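## Task

Pick up the roll of masking tape from the desk and set it down on the coffee table so it rests there without the robot supporting it; the robot must not tip over or finish leaning.

## Robot and tools

ROBOT. A Hello Robot Stretch 3 with a single arm: a two-wheel differential base (0.33 m long, 0.34 m wide), a lift that slides up a mast, and a telescoping arm pointing out of the robot's RIGHT side, ending in a wrist with yaw, pitch and roll plus a two-finger gripper. The gripper cannot reach forward by itself; you drive the base to move it along the robot's forward axis. The base spins about the point midway between the wheels, 0.05 m in from the front edge. Stowed (arm in, wrist folded) the spin sweeps a 0.28 m radius; an unfolded level wrist reaches past that. Loose objects may occasionally get nudged by something else.

FRAMES. Base frame: origin on the floor between the drive wheels, x ahead, y to the left, z up. Odometry frame is the base frame as it stood when the scene began. hand_pose is reported in the base frame, located where closed fingertips meet; with all wrist joints at 0 its x axis is up, y points back along the arm toward the mast, z toward the rear. Fingertips are 0.04 m round pads.

execute_actions. Arguments: actions (a list holding one action, or empty to just read state and images) and cameras (list of "head_camera", "nav_camera", "wrist_camera" or "all"; omitted/null means every camera, [] means none). An action may contain base, joints, or both, plus optional contact_limits; its motions start together. base takes exactly one key: translate_m, a relative drive in metres from the current spot, -1 to 1, forward positive (no sideways motion); or rotate_rad, a relative turn in radians, -3.2 to 3.2, counter-clockwise (left) positive. Base offsets are measured from the position in the latest reported state. joints is one dictionary of absolute targets by name: lift_m 0 to 1.1 (arm height); arm_m 0 to 0.52 (extension); wrist_yaw_rad -1.345 to 4.42 (0 along the arm, positive toward the front, 3.0 folded over the base); wrist_pitch_rad -1.57 to 0.451 (0 level, negative tips fingers down); wrist_roll_rad -2.911 to 2.911 (0 fingers side by side, level); gripper_m -0.089 to 0.179 (bigger is wider; real gap is about 0.007 less when nearly shut, 0.025 less fully open, zero below 0.007); head_pan_rad -3.953 to 1.73 (0 ahead, positive left, -1.57 looks along the arm); head_tilt_rad -1.53 to 0.419 (negative looks down). Done tolerances: 0.004 for lift, arm, gripper; 0.02 for yaw, roll, head; 0.05 for pitch. contact_limits accepts only arm_m: an effort percent (1 to 100) at which arm motion halts with contact_stop; it also caps the arm's holding force until the next action. Too low stops immediately; values above the maximum get clipped. Any action is capped at 15 s. Unknown keys or out-of-range numbers reject the whole call with no motion. An omitted joint or base may still be driving to an earlier target. If a result reports a stop, later motion, wait and finished_scene calls in that same reply are skipped.

wait: seconds (0 to 10); nothing new commanded; returns state and images. zoom_image: camera plus region [x0, y0, x1, y1] in pixels from the top-left, at most 504x504, on that camera's latest full image. finished_scene: scene (the current scene's number); irreversible, runs after your last command has been held, and reports success and the next task. Replying without any tool call ends everything.

RESULTS. base_status/joint_status: done, off_target (resting away from target, maybe still pushing; for the base, something is blocking it), contact_stop, time_out, torque_fault. After the last three the old target is dropped and the joint holds where it stopped. Arm and lift halt and go slack when pushing firmly; a slack lift can sag under load or keep pressing, and closing fingers on a surface shoves a slack lift upward. Base, wrist and head have no contact stop. Wrist servos that strain for seconds shut off for 10 s (limp). on_its_own lists uncommanded items; its "held at" is a target, not a position. motor_effort is percent of max, positive toward higher values, bracket shows peak; biased and noisy. Positive wheel effort pushes forward. base_odometry is from wheel turns (slip counts). turned_by_wheels and turned_by_imu give turn since the last result, left positive. base_tilt in degrees, forward/right positive, with a fixed offset up to about 4 degrees. lidar_m: 12 distances from the base origin, 30-degree sectors starting straight ahead and going counter-clockwise (4th left, 7th behind, 10th right), plane 0.17 m up, range 0.15 to 12 m, "-" for nothing; it sees table legs not tops, misses glass and thin legs, and the robot blocks parts of sectors 5, 6, 9, 10. wrist_depth_mm and head_depth_mm: 7x7 median depths (45 to 1000 mm and 280 to 4000 mm); head grid matches the sideways image.

CAMERAS. head_camera and nav_camera ride the pan/tilt head; wrist_camera is on the gripper. Calibration (scene 1, before any action): head_camera 896x504, K=[[619.954,0,446.774],[0,619.954,251.926],[0,0,1]], pos_world=[0.0485418,0.00244923,1.32633]; nav_camera fisheye 672x504, K=[[328.843,0,334.798],[0,328.843,251.133],[0,0,1]]; wrist_camera 644x364, K=[[342.317,0,319.125],[0,342.317,184.419],[0,0,1]]. Small per-scene errors exist, larger for the wrist camera.

SPEED. Full base speed (0.30 m/s, 1.9 rad/s) only when lift_m < 0.30, arm_m < 0.03 and wrist_yaw_rad > 2.54; otherwise 0.10 m/s and 0.63 rad/s. Fewer robot seconds is better.

GRIPPER. Grip by commanding gripper_m below the object's width; lower squeezes harder, but the stall guard may relax a hard squeeze so heavy or slick items can slide; send a new value to re-squeeze. Release by going at least 0.02 above the touch value. Readings don't confirm a hold; check images.

SAFETY. Fold or unfold the wrist only with lift_m between 0.32 and 0.95, wrist_pitch_rad -0.4, roll near 0; once folded the lift may go down to 0.25. With yaw below -0.4 keep pitch at -0.5 or lower. Pushing against something rigid with the gripper higher than about 0.45 m can tip the robot, more so with raised contact limits or a repeat push. Don't drive while holding or pushing something fixed, and avoid snagging furniture, especially reversing. If tilted, reverse the last move in small steps, free the gripper, and lower the lift near 0.2. Avoid drops, slams and hard pushes; the object must rest on the table unsupported, and the robot must end upright.

Each tool is called after "Request:" as name(argument=value, ...), one argument or row to a line, values as JSON.

## Session

Request:
execute_actions(
  actions=[
    {"joints":{"head_tilt_rad":-0.6}},
  ],
)

Scene clock: 0.90 s.
base_odometry: x=+0.000 y=+0.000 heading=+0.000 (m, m, rad; odometry frame)
turned_by_wheels: +0.000 (rad since the last result)
turned_by_imu: +0.000 (rad since the last result)
base_tilt: forward=+1.9 right=+0.9 (deg)
lidar_m: 1.53 1.53 1.82 1.19 1.65 1.69 2.20 1.35 0.80 0.60 0.59 1.23
head_depth_mm: 1336 1485 1651 1812 1829 1506 1249 / 1321 1452 1617 1818 1900 1513 1252 / 1301 1438 1594 1780 1895 1506 1256 / 1277 1410 1566 1761 1885 1499 1259 / 1269 1383 1527 1731 1849 1523 1255 / 1256 1371 1521 1690 1833 1508 1253 / 1236 1344 1465 1652 1828 1503 1254
base_status: not commanded
joint_positions: lift_m=+0.333 arm_m=+0.001 wrist_yaw_rad=+2.875 wrist_pitch_rad=-0.603 wrist_roll_rad=+0.005 gripper_m=+0.037 head_pan_rad=+0.012 head_tilt_rad=-0.592
joint_status: all done
motor_effort: left_wheel=-1(1) right_wheel=+0(0) lift_m=+37(37) arm_m=+1(0) wrist_yaw_rad=+1(0) wrist_pitch_rad=+4(4) wrist_roll_rad=+0(0) gripper_m=+0(0) head_pan_rad=+0(0) head_tilt_rad=-5(44) (%)
hand_pose: x=+0.0307 y=+0.0445 z=+0.3064 quat_wxyz=(+0.299, +0.698, +0.118, +0.640) (m; base frame)
wrist_depth_mm: - - - - - - - / - 893 879 884 886 873 886 / 736 - 745 741 727 737 730 / 627 - 626 626 631 623 615 / 548 550 554 544 561 551 541 / 491 - - 485 - 482 481 / - - - 434 435 434 433
pictures: head_camera (sideways: a quarter turn clockwise sets it upright), nav_camera (sideways: a quarter turn counterclockwise sets it upright), wrist_camera
camera_calibration (this result's frames):
head_camera: T_world_to_cam=[[-0.516517, -0.0259563, -0.855883, 1.13983], [-0.0421662, 0.999099, -0.0048527, 0.0060921], [0.855238, 0.0335828, -0.517146, 0.624626], [0, 0, 0, 1]] pos_world=[0.0547973, 0.00252257, 1.29862]
nav_camera: T_world_to_cam=[[0.515312, -0.0412892, 0.856007, -1.07198], [-0.0233123, -0.999144, -0.0341595, 0.0915594], [0.856685, -0.00235265, -0.515834, 0.624318], [0, 0, 0, 1]] pos_world=[0.0196968, 0.0486886, 1.2428]
wrist_camera: T_world_to_cam=[[0.968655, -0.248021, -0.0138816, -0.0113763], [-0.190396, -0.705386, -0.682774, 0.269283], [0.15955, 0.664015, -0.730498, 0.360553], [0, 0, 0, 1]] pos_world=[0.00476389, -0.0522857, 0.447085]
Images, in order (width x height): head_camera 896x504, nav_camera 672x504, wrist_camera 644x364.

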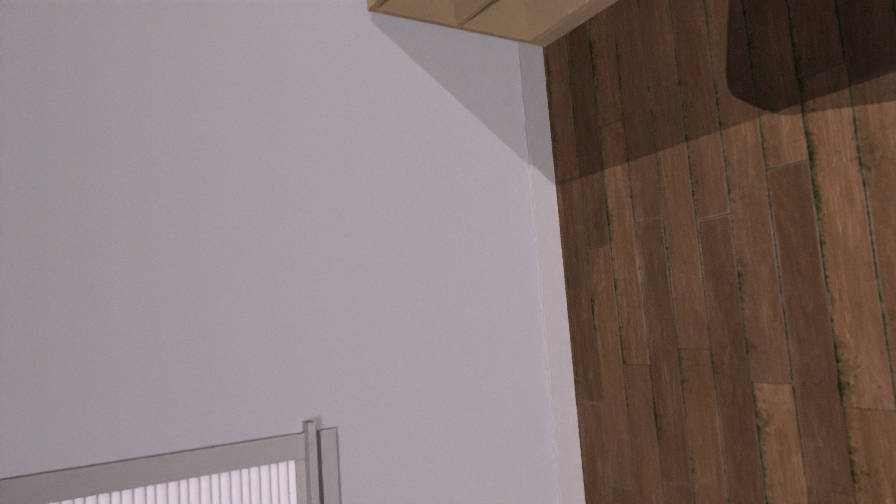

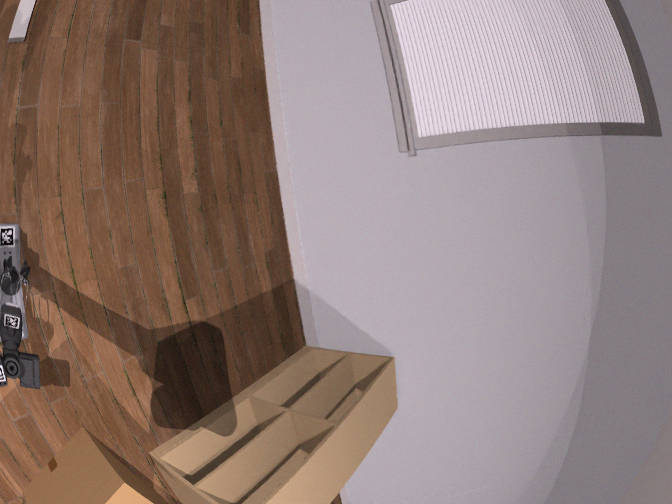

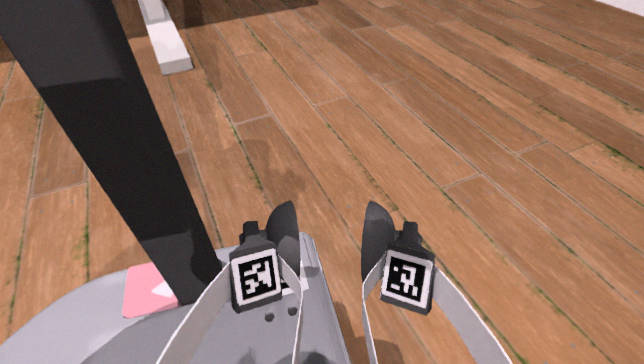

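Request:
execute_actions(
  actions=[
    {"base":{"rotate_rad":1.7},"joints":{"lift_m":0.285,"head_tilt_rad":-0.45}},
  ],
  cameras=["head_camera","nav_camera"],
)

Scene clock: 3.63 s.
base_odometry: x=+0.000 y=+0.000 heading=+1.700 (m, m, rad; odometry frame)
turned_by_wheels: +1.700 (rad since the last result)
turned_by_imu: +1.729 (rad since the last result)
base_tilt: forward=+2.0 right=+0.9 (deg)
lidar_m: 1.19 1.69 1.68 2.20 1.13 0.71 0.60 0.89 1.23 1.53 1.56 1.72
head_depth_mm: 1379 1479 1604 1741 1920 1717 1365 / 1370 1488 1607 1750 1916 1698 1360 / 1395 1493 1578 1031 1911 1704 1372 / 1391 1492 1558 1034 1865 1599 1374 / 1385 1505 1558 1033 1932 1704 1370 / 1375 1488 1556 1041 1916 1705 1366 / 1362 1491 1558 1037 1937 1709 1367
base_status: done
joint_positions: lift_m=+0.285 arm_m=+0.001 wrist_yaw_rad=+2.875 wrist_pitch_rad=-0.605 wrist_roll_rad=+0.005 gripper_m=+0.037 head_pan_rad=+0.012 head_tilt_rad=-0.457
joint_status: all done
motor_effort: left_wheel=-4(12) right_wheel=+4(15) lift_m=+30(35) arm_m=+0(0) wrist_yaw_rad=+0(0) wrist_pitch_rad=+4(4) wrist_roll_rad=+0(0) gripper_m=+0(0) head_pan_rad=+0(1) head_tilt_rad=+4(22) (%)
hand_pose: x=+0.0306 y=+0.0442 z=+0.2584 quat_wxyz=(+0.299, +0.698, +0.119, +0.639) (m; base frame)
wrist_depth_mm: - - - - 984 983 985 / - 786 797 791 792 780 778 / 663 - 656 654 656 662 651 / 566 - 562 558 557 561 547 / 490 - - 490 496 489 487 / - - - 433 - 428 429 / - - - - 387 387 388
pictures: head_camera (sideways: a quarter turn clockwise sets it upright), nav_camera (sideways: a quarter turn counterclockwise sets it upright)
camera_calibration (this result's frames):
head_camera: T_world_to_cam=[[-0.396639, -0.0245571, -0.917646, 1.21967], [-0.0412333, 0.99911, -0.00891465, 0.0113758], [0.917048, 0.0343017, -0.397298, 0.468301], [0, 0, 0, 1]] pos_world=[0.0547825, 0.00252228, 1.30538]
nav_camera: T_world_to_cam=[[0.395435, -0.0426884, 0.917501, -1.15147], [-0.0183996, -0.999087, -0.0385543, 0.0972573], [0.91831, -0.00163593, -0.395859, 0.467828], [0, 0, 0, 1]] pos_world=[0.0275084, 0.0487796, 1.24542]
Images, in order (width x height): head_camera 896x504, nav_camera 672x504.

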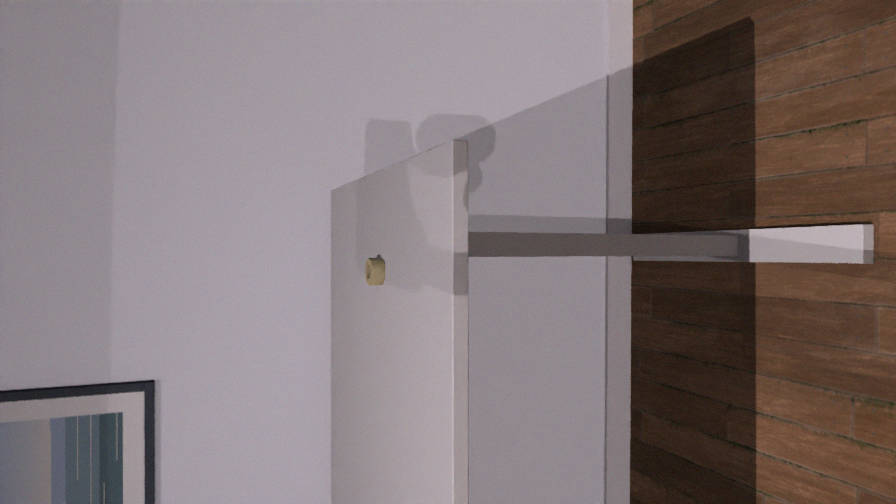

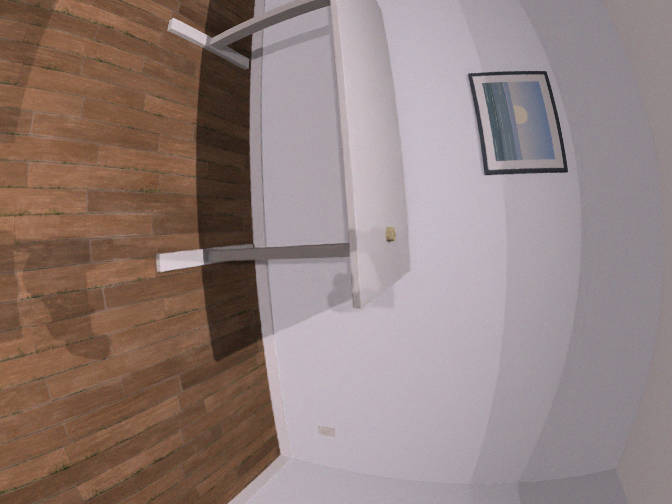

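Request:
execute_actions(
  actions=[
    {"base":{"translate_m":0.56}},
  ],
  cameras=[],
)

Request:
execute_actions(
  actions=[
    {"base":{"rotate_rad":1.58},"joints":{"head_pan_rad":-1.57,"head_tilt_rad":-0.5}},
  ],
  cameras=["head_camera"],
)

Request:
execute_actions(
  actions=[
    {"joints":{"lift_m":0.6,"wrist_pitch_rad":-0.4}},
  ],
  cameras=[],
)

Request:
execute_actions(
  actions=[
    {"joints":{"lift_m":1.07,"wrist_yaw_rad":1.6}},
  ],
  cameras=[],
)

Scene clock: 7.77 s.
base_odometry: x=-0.072 y=+0.555 heading=+1.700 (m, m, rad; odometry frame)
turned_by_wheels: +0.000 (rad since the last result)
turned_by_imu: +0.002 (rad since the last result)
base_tilt: forward=+1.9 right=+1.0 (deg)
lidar_m: 0.63 1.11 1.38 2.23 1.96 1.39 1.15 1.66 1.58 1.50 1.54 1.13
head_depth_mm: 889 955 1035 1124 1232 1361 1264 / 893 957 1036 1133 1204 458 379 / 898 959 1039 897 606 459 378 / 893 962 1039 897 607 460 379 / 897 963 1041 893 607 459 379 / 894 966 1040 895 608 458 379 / 890 967 1044 897 606 459 379
base_status: done
joint_positions: lift_m=+0.285 arm_m=+0.001 wrist_yaw_rad=+2.875 wrist_pitch_rad=-0.605 wrist_roll_rad=+0.005 gripper_m=+0.037 head_pan_rad=+0.012 head_tilt_rad=-0.457
joint_status: not commanded
motor_effort: left_wheel=-4(10) right_wheel=+4(13) lift_m=+31(31) arm_m=+0(0) wrist_yaw_rad=+1(0) wrist_pitch_rad=+4(4) wrist_roll_rad=+0(0) gripper_m=-1(0) head_pan_rad=+0(0) head_tilt_rad=+4(4) (%)
hand_pose: x=+0.0306 y=+0.0442 z=+0.2583 quat_wxyz=(+0.299, +0.698, +0.119, +0.639) (m; base frame)
wrist_depth_mm: - - - - - - 938 / - 781 807 778 791 770 793 / 658 - 647 661 650 659 647 / 560 - 552 558 556 549 548 / 492 - - 488 500 485 489 / - - - 436 - 431 391 / - - - - 391 386 370
pictures: none
No camera images: the call's "cameras" was empty. Leave "cameras" out to get every camera's image.

Scene clock: 10.03 s.
base_odometry: x=-0.072 y=+0.555 heading=-3.004 (m, m, rad; odometry frame)
turned_by_wheels: +1.580 (rad since the last result)
turned_by_imu: +1.607 (rad since the last result)
base_tilt: forward=+1.9 right=+0.9 (deg)
lidar_m: 2.23 1.91 1.33 1.15 2.11 1.56 1.50 1.55 1.13 0.63 1.12 1.37
head_depth_mm: 888 963 1046 1147 1266 1368 1267 / 892 965 1044 1134 597 439 1230 / 892 968 1049 818 570 440 1226 / 899 968 1056 820 574 441 936 / 898 968 1052 820 572 440 1241 / 898 977 1061 817 572 440 1237 / 891 972 1064 821 574 440 1234
base_status: done
joint_positions: lift_m=+0.285 arm_m=+0.001 wrist_yaw_rad=+2.875 wrist_pitch_rad=-0.605 wrist_roll_rad=+0.005 gripper_m=+0.037 head_pan_rad=-1.563 head_tilt_rad=-0.495
joint_status: all done
motor_effort: left_wheel=-4(13) right_wheel=+3(15) lift_m=+31(30) arm_m=+0(0) wrist_yaw_rad=+0(1) wrist_pitch_rad=+4(4) wrist_roll_rad=+0(0) gripper_m=+0(0) head_pan_rad=-4(38) head_tilt_rad=-3(12) (%)
hand_pose: x=+0.0306 y=+0.0442 z=+0.2583 quat_wxyz=(+0.299, +0.698, +0.119, +0.639) (m; base frame)
wrist_depth_mm: - - - - - 994 998 / - 787 793 788 789 789 803 / 669 - 664 653 650 661 647 / 567 - 559 556 557 554 562 / 486 - - 487 503 487 488 / - - - 427 - 428 427 / - - - - 389 387 384
pictures: head_camera (sideways: a quarter turn clockwise sets it upright)
camera_calibration (this result's frames):
head_camera: T_world_to_cam=[[-0.0232809, 0.430593, -0.902246, 1.1973], [0.99926, 0.0376664, -0.00780806, 0.00358775], [0.0306223, -0.90176, -0.431152, 0.517761], [0, 0, 0, 1]] pos_world=[0.00843408, -0.0487871, 1.30352]
Images, in order (width x height): head_camera 896x504.

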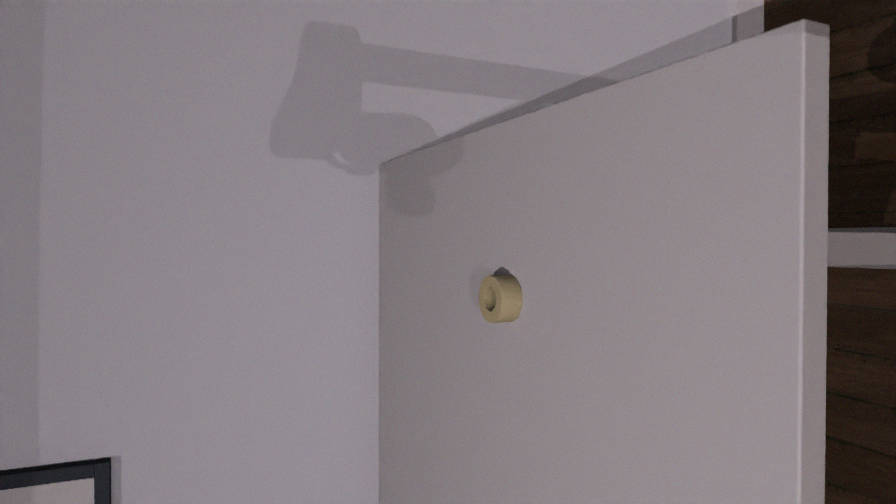

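Scene clock: 13.73 s.
base_odometry: x=-0.072 y=+0.555 heading=-3.004 (m, m, rad; odometry frame)
turned_by_wheels: +0.000 (rad since the last result)
turned_by_imu: +0.001 (rad since the last result)
base_tilt: forward=+1.9 right=+1.0 (deg)
lidar_m: 2.23 1.91 1.33 1.15 2.11 1.57 1.50 1.55 1.13 0.63 1.11 1.38
head_depth_mm: 888 958 1049 1142 1261 1372 1259 / 891 965 1051 1132 598 440 1234 / 893 968 1052 819 571 440 1234 / 896 971 1049 820 572 439 936 / 899 975 1059 819 570 441 1235 / 901 974 1058 824 572 440 1229 / 891 976 1061 822 573 440 1232
base_status: not commanded
joint_positions: lift_m=+0.600 arm_m=+0.001 wrist_yaw_rad=+2.875 wrist_pitch_rad=-0.421 wrist_roll_rad=+0.005 gripper_m=+0.037 head_pan_rad=-1.563 head_tilt_rad=-0.495
joint_status: all done
motor_effort: left_wheel=-4(4) right_wheel=+4(4) lift_m=+42(43) arm_m=+0(0) wrist_yaw_rad=+1(0) wrist_pitch_rad=+6(7) wrist_roll_rad=+0(0) gripper_m=+0(0) head_pan_rad=-3(3) head_tilt_rad=-4(3) (%)
hand_pose: x=+0.0377 y=+0.0703 z=+0.6118 quat_wxyz=(+0.239, +0.706, +0.054, +0.664) (m; base frame)
wrist_depth_mm: - - - - - - - / - - - - - - - / - - - - - - - / - - - - - - - / - - - - - - - / 887 - - 891 - 881 882 / 777 765 776 776 766 767 768
pictures: none
No camera images: the call's "cameras" was empty. Leave "cameras" out to get every camera's image.

Scene clock: 18.83 s.
base_odometry: x=-0.072 y=+0.555 heading=-3.004 (m, m, rad; odometry frame)
turned_by_wheels: +0.000 (rad since the last result)
turned_by_imu: +0.001 (rad since the last result)
base_tilt: forward=+2.1 right=+0.9 (deg)
lidar_m: 2.23 1.91 1.33 1.15 2.12 1.56 1.50 1.55 1.13 0.63 1.11 1.38
head_depth_mm: 889 964 - - - - 1268 / 892 961 - - - - - / 893 971 1026 - - - - / 894 968 1055 820 572 - - / 896 972 1063 816 573 480 - / 900 973 1062 820 573 - - / 890 977 1063 825 - - -
base_status: not commanded
joint_positions: lift_m=+1.070 arm_m=+0.001 wrist_yaw_rad=+1.603 wrist_pitch_rad=-0.420 wrist_roll_rad=+0.005 gripper_m=+0.037 head_pan_rad=-1.563 head_tilt_rad=-0.495
joint_status: all done
motor_effort: left_wheel=-4(4) right_wheel=+4(3) lift_m=+42(46) arm_m=-1(1) wrist_yaw_rad=-3(4) wrist_pitch_rad=+6(6) wrist_roll_rad=+0(0) gripper_m=+0(0) head_pan_rad=-3(3) head_tilt_rad=-3(3) (%)
hand_pose: x=+0.2026 y=-0.1388 z=+1.0819 quat_wxyz=(+0.587, +0.600, -0.376, +0.392) (m; base frame)
wrist_depth_mm: - - - - - - - / - - - - 818 777 757 / - - - - 635 562 554 / - - - - - 441 440 / - - - - - 363 361 / - - - - - 319 309 / - - - - - 276 268
pictures: none
No camera images: the call's "cameras" was empty. Leave "cameras" out to get every camera's image.

Request:
execute_actions(
  actions=[
    {"joints":{"arm_m":0.30,"wrist_yaw_rad":0.5,"wrist_pitch_rad":-0.5,"gripper_m":0.13}},
  ],
  cameras=[],
)

Request:
execute_actions(
  actions=[
    {"joints":{"lift_m":1.0}},
  ],
  cameras=["wrist_camera"],
)

Scene clock: 23.30 s.
base_odometry: x=-0.072 y=+0.555 heading=-3.004 (m, m, rad; odometry frame)
turned_by_wheels: +0.000 (rad since the last result)
turned_by_imu: +0.001 (rad since the last result)
base_tilt: forward=+1.8 right=+1.1 (deg)
lidar_m: 2.23 1.92 1.33 1.15 2.11 1.57 1.50 1.54 1.13 0.63 1.12 1.38
head_depth_mm: 891 936 1058 1146 1259 1369 1265 / 893 - - 1132 597 439 1228 / 891 944 - 769 571 440 1229 / 895 969 - 771 573 440 937 / 897 972 1059 772 572 440 1228 / 901 971 1062 817 572 441 1234 / 890 975 1060 819 573 441 1233
base_status: not commanded
joint_positions: lift_m=+1.070 arm_m=+0.300 wrist_yaw_rad=+0.501 wrist_pitch_rad=-0.513 wrist_roll_rad=+0.005 gripper_m=+0.130 head_pan_rad=-1.563 head_tilt_rad=-0.495
joint_status: all done
motor_effort: left_wheel=-4(4) right_wheel=+5(3) lift_m=+42(42) arm_m=+4(5) wrist_yaw_rad=-1(5) wrist_pitch_rad=+4(6) wrist_roll_rad=+0(0) gripper_m=+0(86) head_pan_rad=-3(4) head_tilt_rad=-3(2) (%)
hand_pose: x=+0.0801 y=-0.6302 z=+1.0618 quat_wxyz=(+0.706, +0.343, -0.620, -0.005) (m; base frame)
wrist_depth_mm: 816 760 675 588 522 471 419 / 597 583 586 584 548 500 449 / 465 455 459 457 453 454 469 / 383 380 378 378 376 370 403 / 324 333 323 320 323 330 328 / 280 - 279 278 278 - 284 / 254 247 247 235 245 245 251
pictures: none
No camera images: the call's "cameras" was empty. Leave "cameras" out to get every camera's image.

Scene clock: 24.77 s.
base_odometry: x=-0.072 y=+0.555 heading=-3.004 (m, m, rad; odometry frame)
turned_by_wheels: +0.000 (rad since the last result)
turned_by_imu: +0.000 (rad since the last result)
base_tilt: forward=+1.8 right=+1.0 (deg)
lidar_m: 2.23 1.91 1.33 1.15 2.12 1.56 1.50 1.55 1.13 0.63 1.12 1.37
head_depth_mm: 888 961 1008 1164 1264 1362 1262 / 893 964 - 1161 597 439 1234 / 893 969 1027 - 572 440 1227 / 894 966 1041 773 572 441 936 / 897 969 1053 874 572 439 1235 / 899 974 1056 820 574 440 1237 / 891 977 1056 818 572 441 1232
base_status: not commanded
joint_positions: lift_m=+1.000 arm_m=+0.300 wrist_yaw_rad=+0.501 wrist_pitch_rad=-0.513 wrist_roll_rad=+0.005 gripper_m=+0.130 head_pan_rad=-1.563 head_tilt_rad=-0.495
joint_status: all done
motor_effort: left_wheel=-4(4) right_wheel=+4(4) lift_m=+30(38) arm_m=+5(4) wrist_yaw_rad=-1(2) wrist_pitch_rad=+4(4) wrist_roll_rad=+0(0) gripper_m=+0(1) head_pan_rad=-4(3) head_tilt_rad=-4(3) (%)
hand_pose: x=+0.0801 y=-0.6301 z=+0.9921 quat_wxyz=(+0.706, +0.344, -0.620, -0.005) (m; base frame)
wrist_depth_mm: 583 585 569 556 515 463 421 / 424 422 418 414 413 415 420 / 332 329 331 326 325 324 323 / 273 273 272 270 271 269 269 / 231 238 231 231 228 235 227 / 201 - 201 174 201 - 199 / 181 177 177 172 177 176 175
pictures: wrist_camera
camera_calibration (this result's frames):
wrist_camera: T_world_to_cam=[[-0.868669, -0.495237, -0.0124091, -0.227101], [-0.321824, 0.583185, -0.745872, 1.15608], [0.37662, -0.643923, -0.665974, 0.396051], [0, 0, 0, 1]] pos_world=[0.0256191, -0.531653, 1.12323]
Images, in order (width x height): wrist_camera 644x364.

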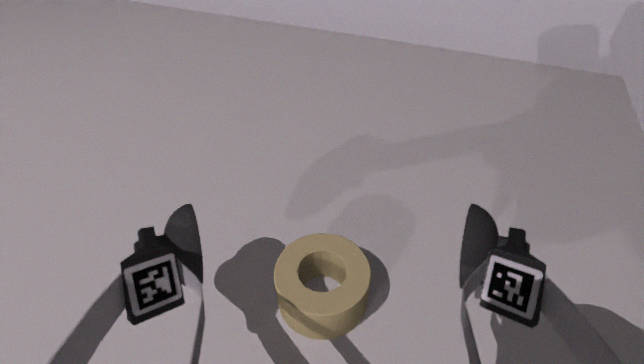

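Request:
execute_actions(
  actions=[
    {"joints":{"lift_m":0.972,"arm_m":0.292}},
  ],
  cameras=[],
)

Request:
execute_actions(
  actions=[
    {"joints":{"gripper_m":0.02}},
  ],
  cameras=["wrist_camera"],
)

Request:
execute_actions(
  actions=[
    {"joints":{"lift_m":1.02}},
  ],
  cameras=["wrist_camera"],
)

Scene clock: 26.27 s.
base_odometry: x=-0.072 y=+0.555 heading=-3.004 (m, m, rad; odometry frame)
turned_by_wheels: +0.000 (rad since the last result)
turned_by_imu: +0.000 (rad since the last result)
base_tilt: forward=+1.8 right=+0.8 (deg)
lidar_m: 2.22 1.92 1.33 1.15 2.12 1.57 1.50 1.54 1.13 0.63 1.12 1.38
head_depth_mm: 891 963 1033 - 1262 1364 1269 / 892 964 1020 - 599 439 1229 / 894 965 1034 - 550 439 1226 / 895 969 1054 - 572 439 937 / 897 972 1058 822 574 440 1235 / 899 974 1058 819 573 440 1235 / 893 976 1061 818 573 441 1239
base_status: not commanded
joint_positions: lift_m=+0.972 arm_m=+0.292 wrist_yaw_rad=+0.501 wrist_pitch_rad=-0.511 wrist_roll_rad=+0.005 gripper_m=+0.130 head_pan_rad=-1.563 head_tilt_rad=-0.495
joint_status: all done
motor_effort: left_wheel=-4(4) right_wheel=+4(5) lift_m=+28(27) arm_m=-3(3) wrist_yaw_rad=-1(1) wrist_pitch_rad=+4(4) wrist_roll_rad=+0(0) gripper_m=+0(0) head_pan_rad=-3(3) head_tilt_rad=-3(4) (%)
hand_pose: x=+0.0802 y=-0.6230 z=+0.9646 quat_wxyz=(+0.706, +0.343, -0.620, -0.005) (m; base frame)
wrist_depth_mm: 500 500 490 486 483 458 426 / 359 359 357 353 352 354 351 / 281 280 281 278 276 276 276 / 231 230 229 228 227 226 227 / 196 202 195 167 193 198 193 / 170 - 170 160 169 - 167 / 154 150 150 149 149 149 148
pictures: none
No camera images: the call's "cameras" was empty. Leave "cameras" out to get every camera's image.

Scene clock: 27.87 s.
base_odometry: x=-0.072 y=+0.555 heading=-3.004 (m, m, rad; odometry frame)
turned_by_wheels: +0.000 (rad since the last result)
turned_by_imu: +0.000 (rad since the last result)
base_tilt: forward=+1.8 right=+1.0 (deg)
lidar_m: 2.23 1.91 1.34 1.15 2.12 1.57 1.50 1.55 1.13 0.63 1.11 1.37
head_depth_mm: 890 964 1030 - 1260 1365 1270 / 893 965 1023 - 598 440 1231 / 892 962 1037 - 548 439 1233 / 891 968 1052 - 573 440 935 / 896 973 1056 846 573 440 1232 / 902 975 1058 817 573 440 1225 / 890 977 1057 820 573 441 1234
base_status: not commanded
joint_positions: lift_m=+0.972 arm_m=+0.292 wrist_yaw_rad=+0.496 wrist_pitch_rad=-0.499 wrist_roll_rad=+0.005 gripper_m=+0.021 head_pan_rad=-1.563 head_tilt_rad=-0.495
joint_status: all done
motor_effort: left_wheel=-5(5) right_wheel=+6(7) lift_m=+28(29) arm_m=-3(3) wrist_yaw_rad=+3(4) wrist_pitch_rad=+0(3) wrist_roll_rad=+0(0) gripper_m=-14(92) head_pan_rad=-3(3) head_tilt_rad=-3(4) (%)
hand_pose: x=+0.0801 y=-0.6251 z=+0.9673 quat_wxyz=(+0.706, +0.337, -0.623, -0.002) (m; base frame)
wrist_depth_mm: 525 524 517 520 500 461 420 / 373 370 372 367 368 363 367 / 288 288 287 287 286 284 285 / 236 235 235 235 235 234 232 / 200 199 205 175 201 197 197 / 173 173 173 157 163 171 171 / 152 152 152 151 152 151 150
pictures: wrist_camera
camera_calibration (this result's frames):
wrist_camera: T_world_to_cam=[[-0.871173, -0.490826, -0.0121525, -0.222211], [-0.31359, 0.5753, -0.755441, 1.13832], [0.377781, -0.654309, -0.655104, 0.365597], [0, 0, 0, 1]] pos_world=[0.0252648, -0.524727, 1.09673]
Images, in order (width x height): wrist_camera 644x364.

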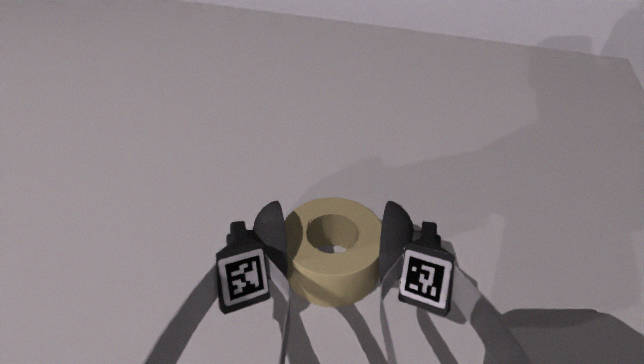

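Scene clock: 29.13 s.
base_odometry: x=-0.072 y=+0.555 heading=-3.004 (m, m, rad; odometry frame)
turned_by_wheels: +0.000 (rad since the last result)
turned_by_imu: +0.000 (rad since the last result)
base_tilt: forward=+1.9 right=+0.9 (deg)
lidar_m: 2.23 1.91 1.33 1.15 2.12 1.56 1.50 1.55 1.13 0.63 1.12 1.37
head_depth_mm: 893 960 - 1158 1273 1369 1263 / 889 961 - 1150 598 439 1233 / 891 965 - - 573 440 1232 / 893 971 1030 731 573 440 941 / 899 968 1055 818 574 441 1235 / 898 977 1062 819 573 441 1223 / 890 981 1066 820 573 440 1232
base_status: not commanded
joint_positions: lift_m=+1.020 arm_m=+0.292 wrist_yaw_rad=+0.497 wrist_pitch_rad=-0.515 wrist_roll_rad=+0.005 gripper_m=+0.021 head_pan_rad=-1.563 head_tilt_rad=-0.495
joint_status: all done
motor_effort: left_wheel=-4(5) right_wheel=+5(7) lift_m=+42(46) arm_m=-3(3) wrist_yaw_rad=+2(3) wrist_pitch_rad=+5(5) wrist_roll_rad=+0(0) gripper_m=-13(15) head_pan_rad=-3(3) head_tilt_rad=-3(4) (%)
hand_pose: x=+0.0792 y=-0.6229 z=+1.0113 quat_wxyz=(+0.706, +0.343, -0.620, -0.008) (m; base frame)
wrist_depth_mm: 650 645 628 586 530 472 427 / 473 463 463 461 459 457 445 / 367 367 362 363 360 360 376 / 301 301 301 299 298 297 297 / 257 255 262 176 255 253 254 / 223 223 - 155 210 220 219 / 197 197 197 197 195 195 195
pictures: wrist_camera
camera_calibration (this result's frames):
wrist_camera: T_world_to_cam=[[-0.87066, -0.491727, -0.0124451, -0.221679], [-0.320238, 0.58586, -0.744457, 1.16597], [0.373361, -0.644184, -0.667555, 0.415486], [0, 0, 0, 1]] pos_world=[0.0252537, -0.524449, 1.14261]
Images, in order (width x height): wrist_camera 644x364.

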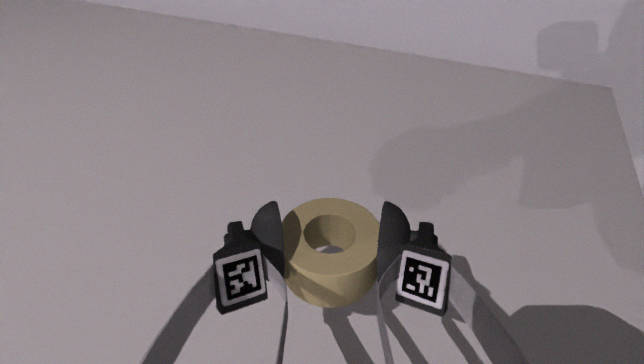

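Request:
execute_actions(
  actions=[
    {"joints":{"arm_m":0.0,"wrist_yaw_rad":1.8,"wrist_pitch_rad":-0.4,"head_pan_rad":0,"head_tilt_rad":-0.6}},
  ],
  cameras=[],
)

Request:
execute_actions(
  actions=[
    {"base":{"rotate_rad":1.545},"joints":{"lift_m":0.6}},
  ],
  cameras=[],
)

Request:
execute_actions(
  actions=[
    {"joints":{"lift_m":0.285,"wrist_yaw_rad":3.12}},
  ],
)

Scene clock: 32.90 s.
base_odometry: x=-0.072 y=+0.555 heading=-3.004 (m, m, rad; odometry frame)
turned_by_wheels: +0.000 (rad since the last result)
turned_by_imu: +0.001 (rad since the last result)
base_tilt: forward=+1.8 right=+0.8 (deg)
lidar_m: 2.22 1.92 1.33 1.15 2.11 1.57 1.50 1.55 1.13 0.63 1.12 1.37
head_depth_mm: 1901 2092 1098 2419 1878 1511 - / 1887 2078 2266 2492 1880 1516 1281 / 1884 2074 2284 2426 1888 1509 1252 / 1885 2047 2272 2447 1879 1510 1248 / 1883 2058 2269 2441 1895 1519 1259 / 1868 2091 2303 2493 1902 1519 1247 / 1919 2120 2311 2458 1914 1514 1253
base_status: not commanded
joint_positions: lift_m=+1.020 arm_m=+0.001 wrist_yaw_rad=+1.798 wrist_pitch_rad=-0.424 wrist_roll_rad=+0.005 gripper_m=+0.021 head_pan_rad=-0.007 head_tilt_rad=-0.593
joint_status: all done
motor_effort: left_wheel=-5(5) right_wheel=+6(5) lift_m=+42(42) arm_m=-4(4) wrist_yaw_rad=+1(4) wrist_pitch_rad=+7(9) wrist_roll_rad=+0(0) gripper_m=-13(14) head_pan_rad=+3(38) head_tilt_rad=-5(19) (%)
hand_pose: x=+0.1965 y=-0.0958 z=+1.0311 quat_wxyz=(+0.546, +0.635, -0.315, +0.447) (m; base frame)
wrist_depth_mm: - - - - - 956 960 / - - - - - 669 606 / - - - - - - 447 / - - - - - - 352 / - - - 176 - - 299 / - - - 156 - - 263 / - - - - - - -
pictures: none
No camera images: the call's "cameras" was empty. Leave "cameras" out to get every camera's image.

Scene clock: 37.57 s.
base_odometry: x=-0.072 y=+0.555 heading=-1.459 (m, m, rad; odometry frame)
turned_by_wheels: +1.545 (rad since the last result)
turned_by_imu: +1.576 (rad since the last result)
base_tilt: forward=+1.8 right=+0.9 (deg)
lidar_m: 1.15 1.65 1.57 1.50 1.54 1.13 0.63 1.11 1.38 2.23 1.94 1.39
head_depth_mm: 3114 3372 1373 1497 1711 1499 1253 / 3135 3397 1924 1742 1668 1515 1260 / 3092 3448 3701 1701 1560 1505 1251 / 3106 3470 3631 1720 1515 1511 1260 / 3112 3452 3668 1934 1827 1515 1256 / 3132 3385 3667 1871 1838 1511 1262 / 3123 3400 3732 1884 1837 1510 1264
base_status: done
joint_positions: lift_m=+0.600 arm_m=+0.001 wrist_yaw_rad=+1.798 wrist_pitch_rad=-0.424 wrist_roll_rad=+0.005 gripper_m=+0.021 head_pan_rad=-0.007 head_tilt_rad=-0.593
joint_status: all done
motor_effort: left_wheel=-4(10) right_wheel=+5(9) lift_m=+31(36) arm_m=-3(3) wrist_yaw_rad=+2(1) wrist_pitch_rad=+7(7) wrist_roll_rad=+0(0) gripper_m=-13(13) head_pan_rad=+3(3) head_tilt_rad=-5(5) (%)
hand_pose: x=+0.1966 y=-0.0958 z=+0.6116 quat_wxyz=(+0.546, +0.635, -0.315, +0.447) (m; base frame)
wrist_depth_mm: - - - - - - - / - - - - - - - / - - - - - - - / - - - - - - - / - - - 176 - - - / 904 887 - 156 833 886 871 / 769 782 777 786 778 782 764
pictures: none
No camera images: the call's "cameras" was empty. Leave "cameras" out to get every camera's image.

Scene clock: 41.27 s.
base_odometry: x=-0.072 y=+0.555 heading=-1.459 (m, m, rad; odometry frame)
turned_by_wheels: +0.000 (rad since the last result)
turned_by_imu: +0.001 (rad since the last result)
base_tilt: forward=+1.9 right=+1.1 (deg)
lidar_m: 1.15 1.65 1.57 1.50 1.55 1.13 0.63 1.11 1.38 2.23 1.94 1.39
head_depth_mm: 3154 3390 1368 1497 1696 1506 1246 / 3137 3405 1910 1744 1686 1508 1248 / 3150 3492 3664 1706 1565 1506 1254 / 3136 3454 3650 1716 1505 1509 1252 / 3134 3492 3588 1944 1825 1509 1250 / 3142 3469 3633 1868 1843 1509 1253 / 3142 3445 3791 1862 1836 1513 1263
base_status: not commanded
joint_positions: lift_m=+0.285 arm_m=+0.001 wrist_yaw_rad=+3.117 wrist_pitch_rad=-0.423 wrist_roll_rad=+0.005 gripper_m=+0.021 head_pan_rad=-0.007 head_tilt_rad=-0.593
joint_status: all done
motor_effort: left_wheel=-4(4) right_wheel=+4(5) lift_m=+30(28) arm_m=-3(4) wrist_yaw_rad=+3(4) wrist_pitch_rad=+7(7) wrist_roll_rad=+0(0) gripper_m=-13(13) head_pan_rad=+3(3) head_tilt_rad=-3(4) (%)
hand_pose: x=-0.0158 y=+0.0776 z=+0.2967 quat_wxyz=(+0.158, +0.695, +0.140, +0.688) (m; base frame)
wrist_depth_mm: - - - - - - - / - - - - - - - / 932 903 - 918 908 913 908 / 726 715 - 732 726 726 722 / 601 596 603 176 594 598 590 / 508 525 - 153 - 508 502 / 455 - - - 442 441 438
pictures: head_camera (sideways: a quarter turn clockwise sets it upright), nav_camera (sideways: a quarter turn counterclockwise sets it upright), wrist_camera
camera_calibration (this result's frames):
head_camera: T_world_to_cam=[[-0.517291, -0.0163169, -0.855654, 1.13954], [-0.0235294, 0.999711, -0.00483918, 0.00596081], [0.855486, 0.0176298, -0.517525, 0.625118], [0, 0, 0, 1]] pos_world=[0.0548344, 0.00161401, 1.2986]
nav_camera: T_world_to_cam=[[0.514832, -0.0508944, 0.855779, -1.07168], [-0.0419558, -0.998536, -0.034144, 0.091653], [0.856264, -0.0183264, -0.516213, 0.624814], [0, 0, 0, 1]] pos_world=[0.0205763, 0.0484267, 1.24279]
wrist_camera: T_world_to_cam=[[0.999923, -0.00614207, -0.0108282, 0.0226021], [-0.012355, -0.596225, -0.802722, 0.30709], [-0.00152564, 0.802794, -0.596255, 0.285835], [0, 0, 0, 1]] pos_world=[-0.0183702, -0.0462329, 0.417184]
Images, in order (width x height): head_camera 896x504, nav_camera 672x504, wrist_camera 644x364.

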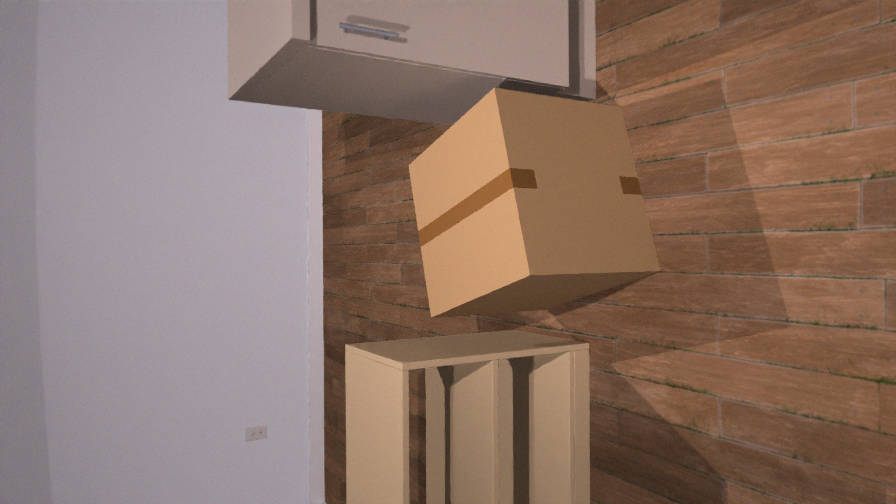

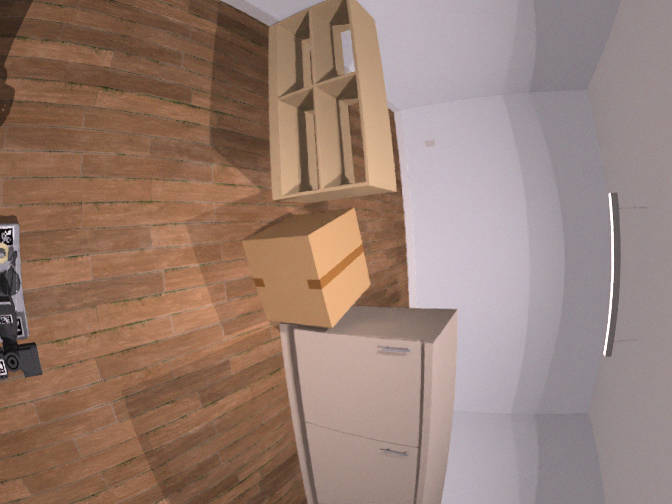

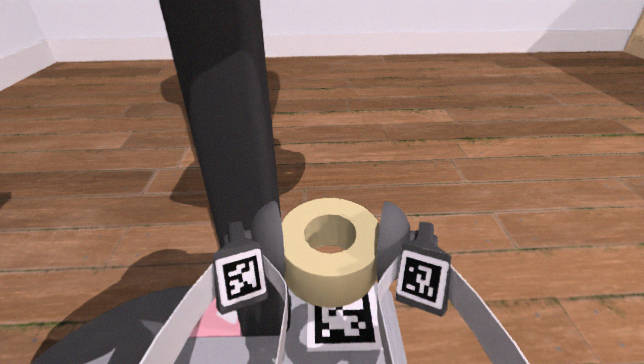

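Request:
execute_actions(
  actions=[
    {"base":{"rotate_rad":-0.045},"joints":{"head_tilt_rad":-1.0}},
  ],
  cameras=[],
)

Request:
execute_actions(
  actions=[
    {"base":{"translate_m":1.0}},
  ],
  cameras=[],
)

Request:
execute_actions(
  actions=[
    {"base":{"translate_m":0.08}},
  ],
  cameras=[],
)

Request:
execute_actions(
  actions=[
    {"base":{"translate_m":0.3}},
  ],
  cameras=["head_camera","nav_camera"],
)

Scene clock: 42.73 s.
base_odometry: x=-0.072 y=+0.555 heading=-1.504 (m, m, rad; odometry frame)
turned_by_wheels: -0.045 (rad since the last result)
turned_by_imu: -0.045 (rad since the last result)
base_tilt: forward=+1.9 right=+1.2 (deg)
lidar_m: 1.15 1.44 1.60 1.50 1.52 1.15 0.63 1.10 1.37 2.22 2.04 1.40
head_depth_mm: 1228 1426 1771 1579 1377 1220 1088 / 1569 1512 1731 1577 1378 1222 1095 / 2887 1528 1593 1594 1392 1225 1099 / 2951 1533 1506 1598 1395 1230 1100 / 2970 1628 1786 1608 1398 1236 1103 / 2837 1642 1805 1613 1404 1235 1108 / 1549 1687 1830 1624 1403 1239 1111
base_status: done
joint_positions: lift_m=+0.285 arm_m=+0.001 wrist_yaw_rad=+3.117 wrist_pitch_rad=-0.423 wrist_roll_rad=+0.005 gripper_m=+0.021 head_pan_rad=-0.007 head_tilt_rad=-0.987
joint_status: all done
motor_effort: left_wheel=+2(5) right_wheel=-2(4) lift_m=+30(31) arm_m=-3(3) wrist_yaw_rad=+2(2) wrist_pitch_rad=+7(7) wrist_roll_rad=+0(0) gripper_m=-13(13) head_pan_rad=+3(3) head_tilt_rad=-8(37) (%)
hand_pose: x=-0.0158 y=+0.0776 z=+0.2967 quat_wxyz=(+0.158, +0.695, +0.140, +0.688) (m; base frame)
wrist_depth_mm: - - - - - - - / - - - - - - - / 920 924 - 916 918 926 906 / 719 729 - 717 723 732 715 / 598 598 597 176 594 598 589 / 516 524 - 153 - 503 505 / 457 - - - 440 440 439
pictures: none
No camera images: the call's "cameras" was empty. Leave "cameras" out to get every camera's image.

Scene clock: 47.83 s.
base_odometry: x=-0.005 y=-0.442 heading=-1.504 (m, m, rad; odometry frame)
turned_by_wheels: +0.000 (rad since the last result)
turned_by_imu: +0.003 (rad since the last result)
base_tilt: forward=+1.8 right=+1.1 (deg)
lidar_m: 0.18 0.18 1.03 1.58 1.61 2.09 1.63 1.99 2.29 1.77 0.50 0.23
head_depth_mm: 2337 950 967 1002 972 1033 1090 / 2486 2269 1861 1383 922 858 1087 / 2493 2277 1871 1061 924 832 1081 / 2441 2264 1889 1067 929 821 1069 / 2430 2294 1872 1600 928 821 1055 / 2435 2311 1902 1607 969 1209 1100 / 2443 2321 1917 1058 1024 1192 1109
base_status: done
joint_positions: lift_m=+0.285 arm_m=+0.001 wrist_yaw_rad=+3.118 wrist_pitch_rad=-0.423 wrist_roll_rad=+0.005 gripper_m=+0.021 head_pan_rad=-0.007 head_tilt_rad=-0.989
joint_status: not commanded
motor_effort: left_wheel=+2(12) right_wheel=-3(8) lift_m=+31(31) arm_m=-2(2) wrist_yaw_rad=+2(2) wrist_pitch_rad=+7(7) wrist_roll_rad=+0(0) gripper_m=-13(13) head_pan_rad=+3(3) head_tilt_rad=-7(7) (%)
hand_pose: x=-0.0160 y=+0.0776 z=+0.2967 quat_wxyz=(+0.157, +0.694, +0.140, +0.688) (m; base frame)
wrist_depth_mm: - - - - - 967 947 / - - - - - - - / 922 930 - 916 919 781 203 / 722 719 - 727 711 671 208 / 599 601 598 176 598 595 214 / 508 522 - 153 - 394 222 / 458 - - - 441 291 229
pictures: none
No camera images: the call's "cameras" was empty. Leave "cameras" out to get every camera's image.

Scene clock: 49.50 s.
base_odometry: x=+0.000 y=-0.522 heading=-1.504 (m, m, rad; odometry frame)
turned_by_wheels: +0.000 (rad since the last result)
turned_by_imu: +0.001 (rad since the last result)
base_tilt: forward=+1.8 right=+1.1 (deg)
lidar_m: - - 0.15 1.01 1.62 2.09 1.71 2.05 2.28 1.33 0.27 0.15
head_depth_mm: 2295 2117 951 986 1014 828 1087 / 2416 2239 1862 1544 919 815 1057 / 2385 2274 1864 1586 923 817 994 / 2386 2277 1877 1606 923 817 767 / 2366 2320 1897 1602 932 825 746 / 2344 2330 1905 1610 951 870 1092 / 2325 2319 1918 1552 1040 1137 1107
base_status: done
joint_positions: lift_m=+0.285 arm_m=+0.001 wrist_yaw_rad=+3.118 wrist_pitch_rad=-0.423 wrist_roll_rad=+0.005 gripper_m=+0.021 head_pan_rad=-0.007 head_tilt_rad=-0.989
joint_status: not commanded
motor_effort: left_wheel=+2(12) right_wheel=-3(8) lift_m=+31(31) arm_m=-4(3) wrist_yaw_rad=+2(2) wrist_pitch_rad=+7(7) wrist_roll_rad=+0(0) gripper_m=-13(13) head_pan_rad=+3(2) head_tilt_rad=-7(6) (%)
hand_pose: x=-0.0160 y=+0.0776 z=+0.2967 quat_wxyz=(+0.157, +0.694, +0.140, +0.688) (m; base frame)
wrist_depth_mm: - - - - - 159 124 / - - - - - 165 128 / 924 910 - 915 868 172 132 / 746 725 - 719 720 178 136 / 596 606 604 176 234 186 141 / 514 521 - 152 - 191 146 / 457 - - - 290 191 150
pictures: none
No camera images: the call's "cameras" was empty. Leave "cameras" out to get every camera's image.

Scene clock: 52.27 s.
base_odometry: x=+0.021 y=-0.821 heading=-1.503 (m, m, rad; odometry frame)
turned_by_wheels: +0.001 (rad since the last result)
turned_by_imu: +0.072 (rad since the last result)
base_tilt: forward=+1.8 right=+0.8 (deg)
lidar_m: - - 0.15 0.35 1.63 2.22 1.96 2.27 2.26 0.20 0.15 -
head_depth_mm: 2122 2231 1871 1573 936 811 727 / 2132 2253 1855 1591 921 816 731 / 2143 2256 1856 1577 920 817 732 / 2153 2278 1843 1574 928 821 732 / 2154 2276 1877 1594 961 822 734 / 2156 2282 1899 1599 1403 1208 1105 / 2137 2312 1898 1615 978 919 917
base_status: translate_m off_target (by the wheels' count: +0.2997 of +0.3000)
joint_positions: lift_m=+0.285 arm_m=+0.001 wrist_yaw_rad=+3.122 wrist_pitch_rad=-0.422 wrist_roll_rad=+0.005 gripper_m=+0.021 head_pan_rad=-0.007 head_tilt_rad=-0.993
joint_status: not commanded
on_its_own: left_wheel is at rest, and its effort (+62) is outside its rest range (-18 to +18); right_wheel is at rest, and its effort (+33) is outside its rest range (-18 to +18)
motor_effort: left_wheel=+62(100) right_wheel=+33(69) lift_m=+33(33) arm_m=-1(3) wrist_yaw_rad=-3(3) wrist_pitch_rad=+7(7) wrist_roll_rad=+0(0) gripper_m=-13(13) head_pan_rad=+2(2) head_tilt_rad=-5(8) (%)
hand_pose: x=-0.0169 y=+0.0779 z=+0.2968 quat_wxyz=(+0.156, +0.694, +0.141, +0.688) (m; base frame)
wrist_depth_mm: - - - - 368 128 86 / - - - - 393 129 86 / 919 919 - 916 423 129 87 / 719 731 730 725 454 130 87 / 601 606 602 177 182 130 87 / 511 524 - 153 - 127 88 / 453 - - - 228 123 88
pictures: head_camera (sideways: a quarter turn clockwise sets it upright), nav_camera (sideways: a quarter turn counterclockwise sets it upright)
camera_calibration (this result's frames):
head_camera: T_world_to_cam=[[-0.809863, -0.0146348, -0.586437, 0.790454], [-0.0234493, 0.999697, 0.00743527, -0.010019], [0.586151, 0.0197731, -0.809961, 1.00713], [0, 0, 0, 1]] pos_world=[0.049595, 0.00167004, 1.27936]
nav_camera: T_world_to_cam=[[0.80764, -0.052579, 0.587327, -0.723594], [-0.0520507, -0.998486, -0.0178114, 0.0704376], [0.587374, -0.0161856, -0.809154, 1.00748], [0, 0, 0, 1]] pos_world=[-0.00369845, 0.0485918, 1.24145]
Images, in order (width x height): head_camera 896x504, nav_camera 672x504.

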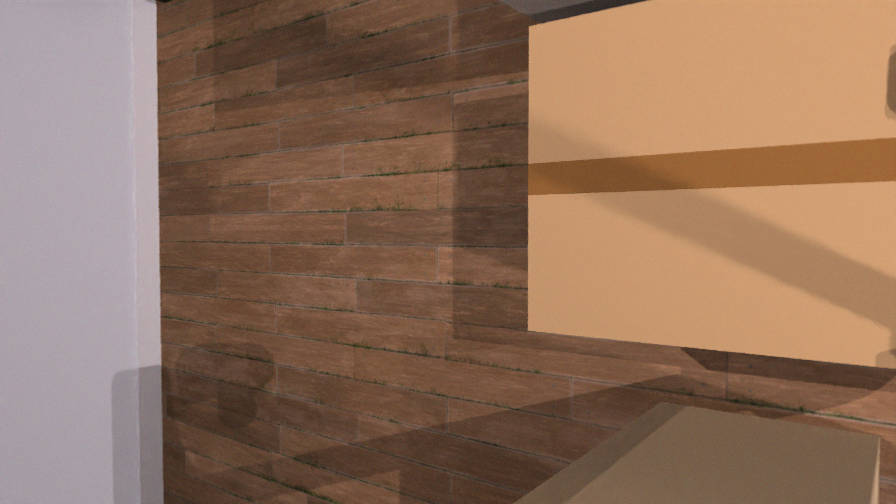

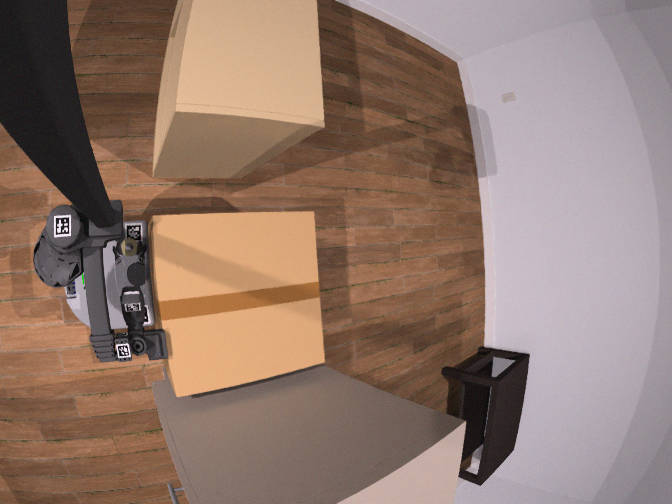

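Request:
execute_actions(
  actions=[
    {"base":{"translate_m":0.4}},
  ],
  cameras=["nav_camera"],
)

Request:
execute_actions(
  actions=[
    {"base":{"translate_m":0.72},"joints":{"head_pan_rad":-0.7,"head_tilt_rad":-0.9}},
  ],
  cameras=["head_camera","nav_camera"],
)

Scene clock: 66.33 s.
base_odometry: x=+0.049 y=-1.220 heading=-1.502 (m, m, rad; odometry frame)
turned_by_wheels: +0.001 (rad since the last result)
turned_by_imu: -0.194 (rad since the last result)
base_tilt: forward=+1.7 right=+1.0 (deg)
lidar_m: - - 0.15 0.32 0.32 1.88 2.16 2.46 0.42 0.20 0.15 -
head_depth_mm: 1905 1962 1845 1574 905 815 730 / 2047 2173 1858 1583 923 813 730 / 2022 2215 1871 1597 920 817 731 / 1969 2208 1868 1593 929 815 734 / 1938 2182 1873 1591 945 824 736 / 1927 2165 1892 1607 1387 1239 1087 / 1892 2166 1889 1616 1399 1239 978
base_status: translate_m off_target (by the wheels' count: +0.3996 of +0.4000)
joint_positions: lift_m=+0.285 arm_m=+0.001 wrist_yaw_rad=+3.119 wrist_pitch_rad=-0.421 wrist_roll_rad=+0.005 gripper_m=+0.021 head_pan_rad=-0.005 head_tilt_rad=-0.993
joint_status: not commanded
on_its_own: left_wheel is at rest, and its effort (+82) is outside its rest range (-18 to +18); right_wheel is at rest, and its effort (+36) is outside its rest range (-18 to +18)
motor_effort: left_wheel=+82(100) right_wheel=+36(84) lift_m=+36(36) arm_m=-1(1) wrist_yaw_rad=+1(7) wrist_pitch_rad=+6(7) wrist_roll_rad=+0(0) gripper_m=-13(13) head_pan_rad=+2(3) head_tilt_rad=-4(5) (%)
hand_pose: x=-0.0162 y=+0.0781 z=+0.2970 quat_wxyz=(+0.156, +0.695, +0.140, +0.688) (m; base frame)
wrist_depth_mm: - - - 338 352 127 86 / - - - 366 383 127 86 / 902 865 - 403 410 128 86 / 736 729 - 445 351 129 87 / 607 601 466 176 180 129 87 / 511 524 - 153 - 126 87 / 461 - - - 226 122 87
pictures: nav_camera (sideways: a quarter turn counterclockwise sets it upright)
camera_calibration (this result's frames):
nav_camera: T_world_to_cam=[[0.807961, -0.0510198, 0.587023, -0.723199], [-0.0501285, -0.998584, -0.0177942, 0.0704035], [0.5871, -0.0150495, -0.809375, 1.00777], [0, 0, 0, 1]] pos_world=[-0.00381506, 0.0485729, 1.24145]
Images, in order (width x height): nav_camera 672x504.

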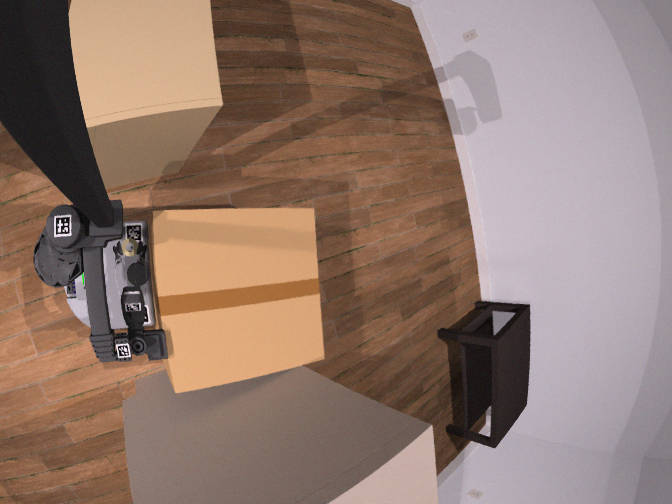

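Scene clock: 70.10 s.
base_odometry: x=+0.099 y=-1.938 heading=-1.501 (m, m, rad; odometry frame)
turned_by_wheels: +0.001 (rad since the last result)
turned_by_imu: +0.002 (rad since the last result)
base_tilt: forward=+1.8 right=+1.0 (deg)
lidar_m: - - 0.15 0.32 0.32 1.87 2.16 2.45 0.42 0.19 0.15 -
head_depth_mm: 2054 761 595 511 582 724 962 / 2190 2361 597 542 664 829 769 / 2348 2574 601 613 777 842 743 / 2556 2490 639 713 934 847 746 / 2456 2382 2129 1726 983 846 749 / 2286 2017 2036 1729 1464 849 752 / 2122 1853 2042 1729 1468 853 750
base_status: translate_m off_target (by the wheels' count: +0.7196 of +0.7200)
joint_positions: lift_m=+0.285 arm_m=+0.001 wrist_yaw_rad=+3.119 wrist_pitch_rad=-0.421 wrist_roll_rad=+0.005 gripper_m=+0.021 head_pan_rad=-0.693 head_tilt_rad=-0.903
joint_status: all done
on_its_own: left_wheel is at rest, and its effort (+89) is outside its rest range (-18 to +18); right_wheel is at rest, and its effort (+47) is outside its rest range (-18 to +18)
motor_effort: left_wheel=+89(88) right_wheel=+47(50) lift_m=+36(36) arm_m=+0(1) wrist_yaw_rad=+0(1) wrist_pitch_rad=+6(6) wrist_roll_rad=+0(0) gripper_m=-13(14) head_pan_rad=-4(40) head_tilt_rad=+2(15) (%)
hand_pose: x=-0.0162 y=+0.0781 z=+0.2970 quat_wxyz=(+0.156, +0.695, +0.140, +0.688) (m; base frame)
wrist_depth_mm: - - - 338 353 126 85 / - - - 368 382 127 86 / 928 885 - 406 413 128 86 / 726 726 - 443 351 129 86 / 600 607 466 176 180 130 87 / 509 532 - 153 - 125 87 / 457 - - - 225 122 87
pictures: head_camera (sideways: a quarter turn clockwise sets it upright), nav_camera (sideways: a quarter turn counterclockwise sets it upright)
camera_calibration (this result's frames):
head_camera: T_world_to_cam=[[-0.592489, 0.465964, -0.657141, 0.881251], [0.614949, 0.788553, 0.00469801, -0.0103503], [0.52038, -0.401325, -0.753753, 0.934446], [0, 0, 0, 1]] pos_world=[0.0422291, -0.0274532, 1.2835]
nav_camera: T_world_to_cam=[[0.548119, -0.516504, 0.657867, -0.813919], [-0.671628, -0.740566, -0.021848, 0.0794745], [0.498479, -0.429867, -0.752817, 0.934771], [0, 0, 0, 1]] pos_world=[0.0335388, 0.0402906, 1.2409]
Images, in order (width x height): head_camera 896x504, nav_camera 672x504.

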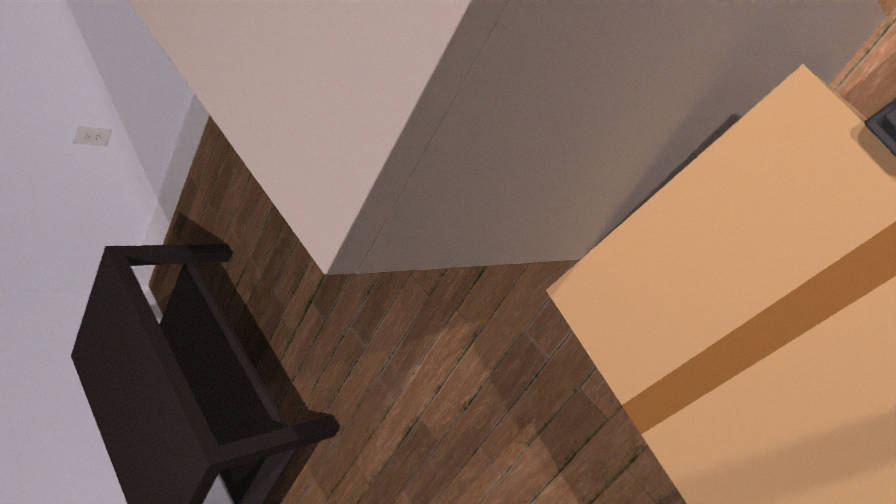

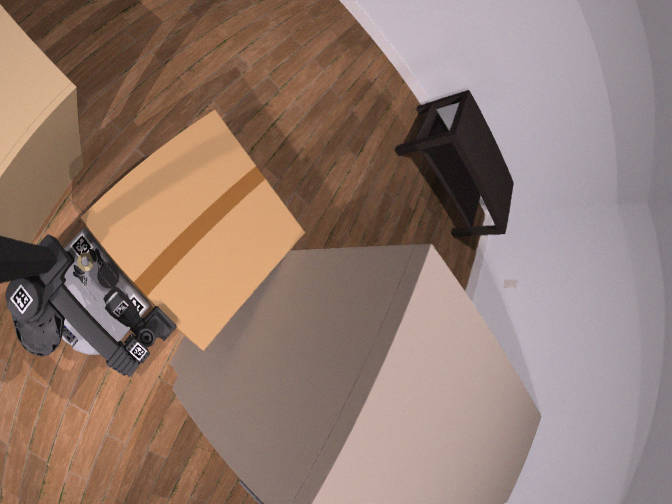

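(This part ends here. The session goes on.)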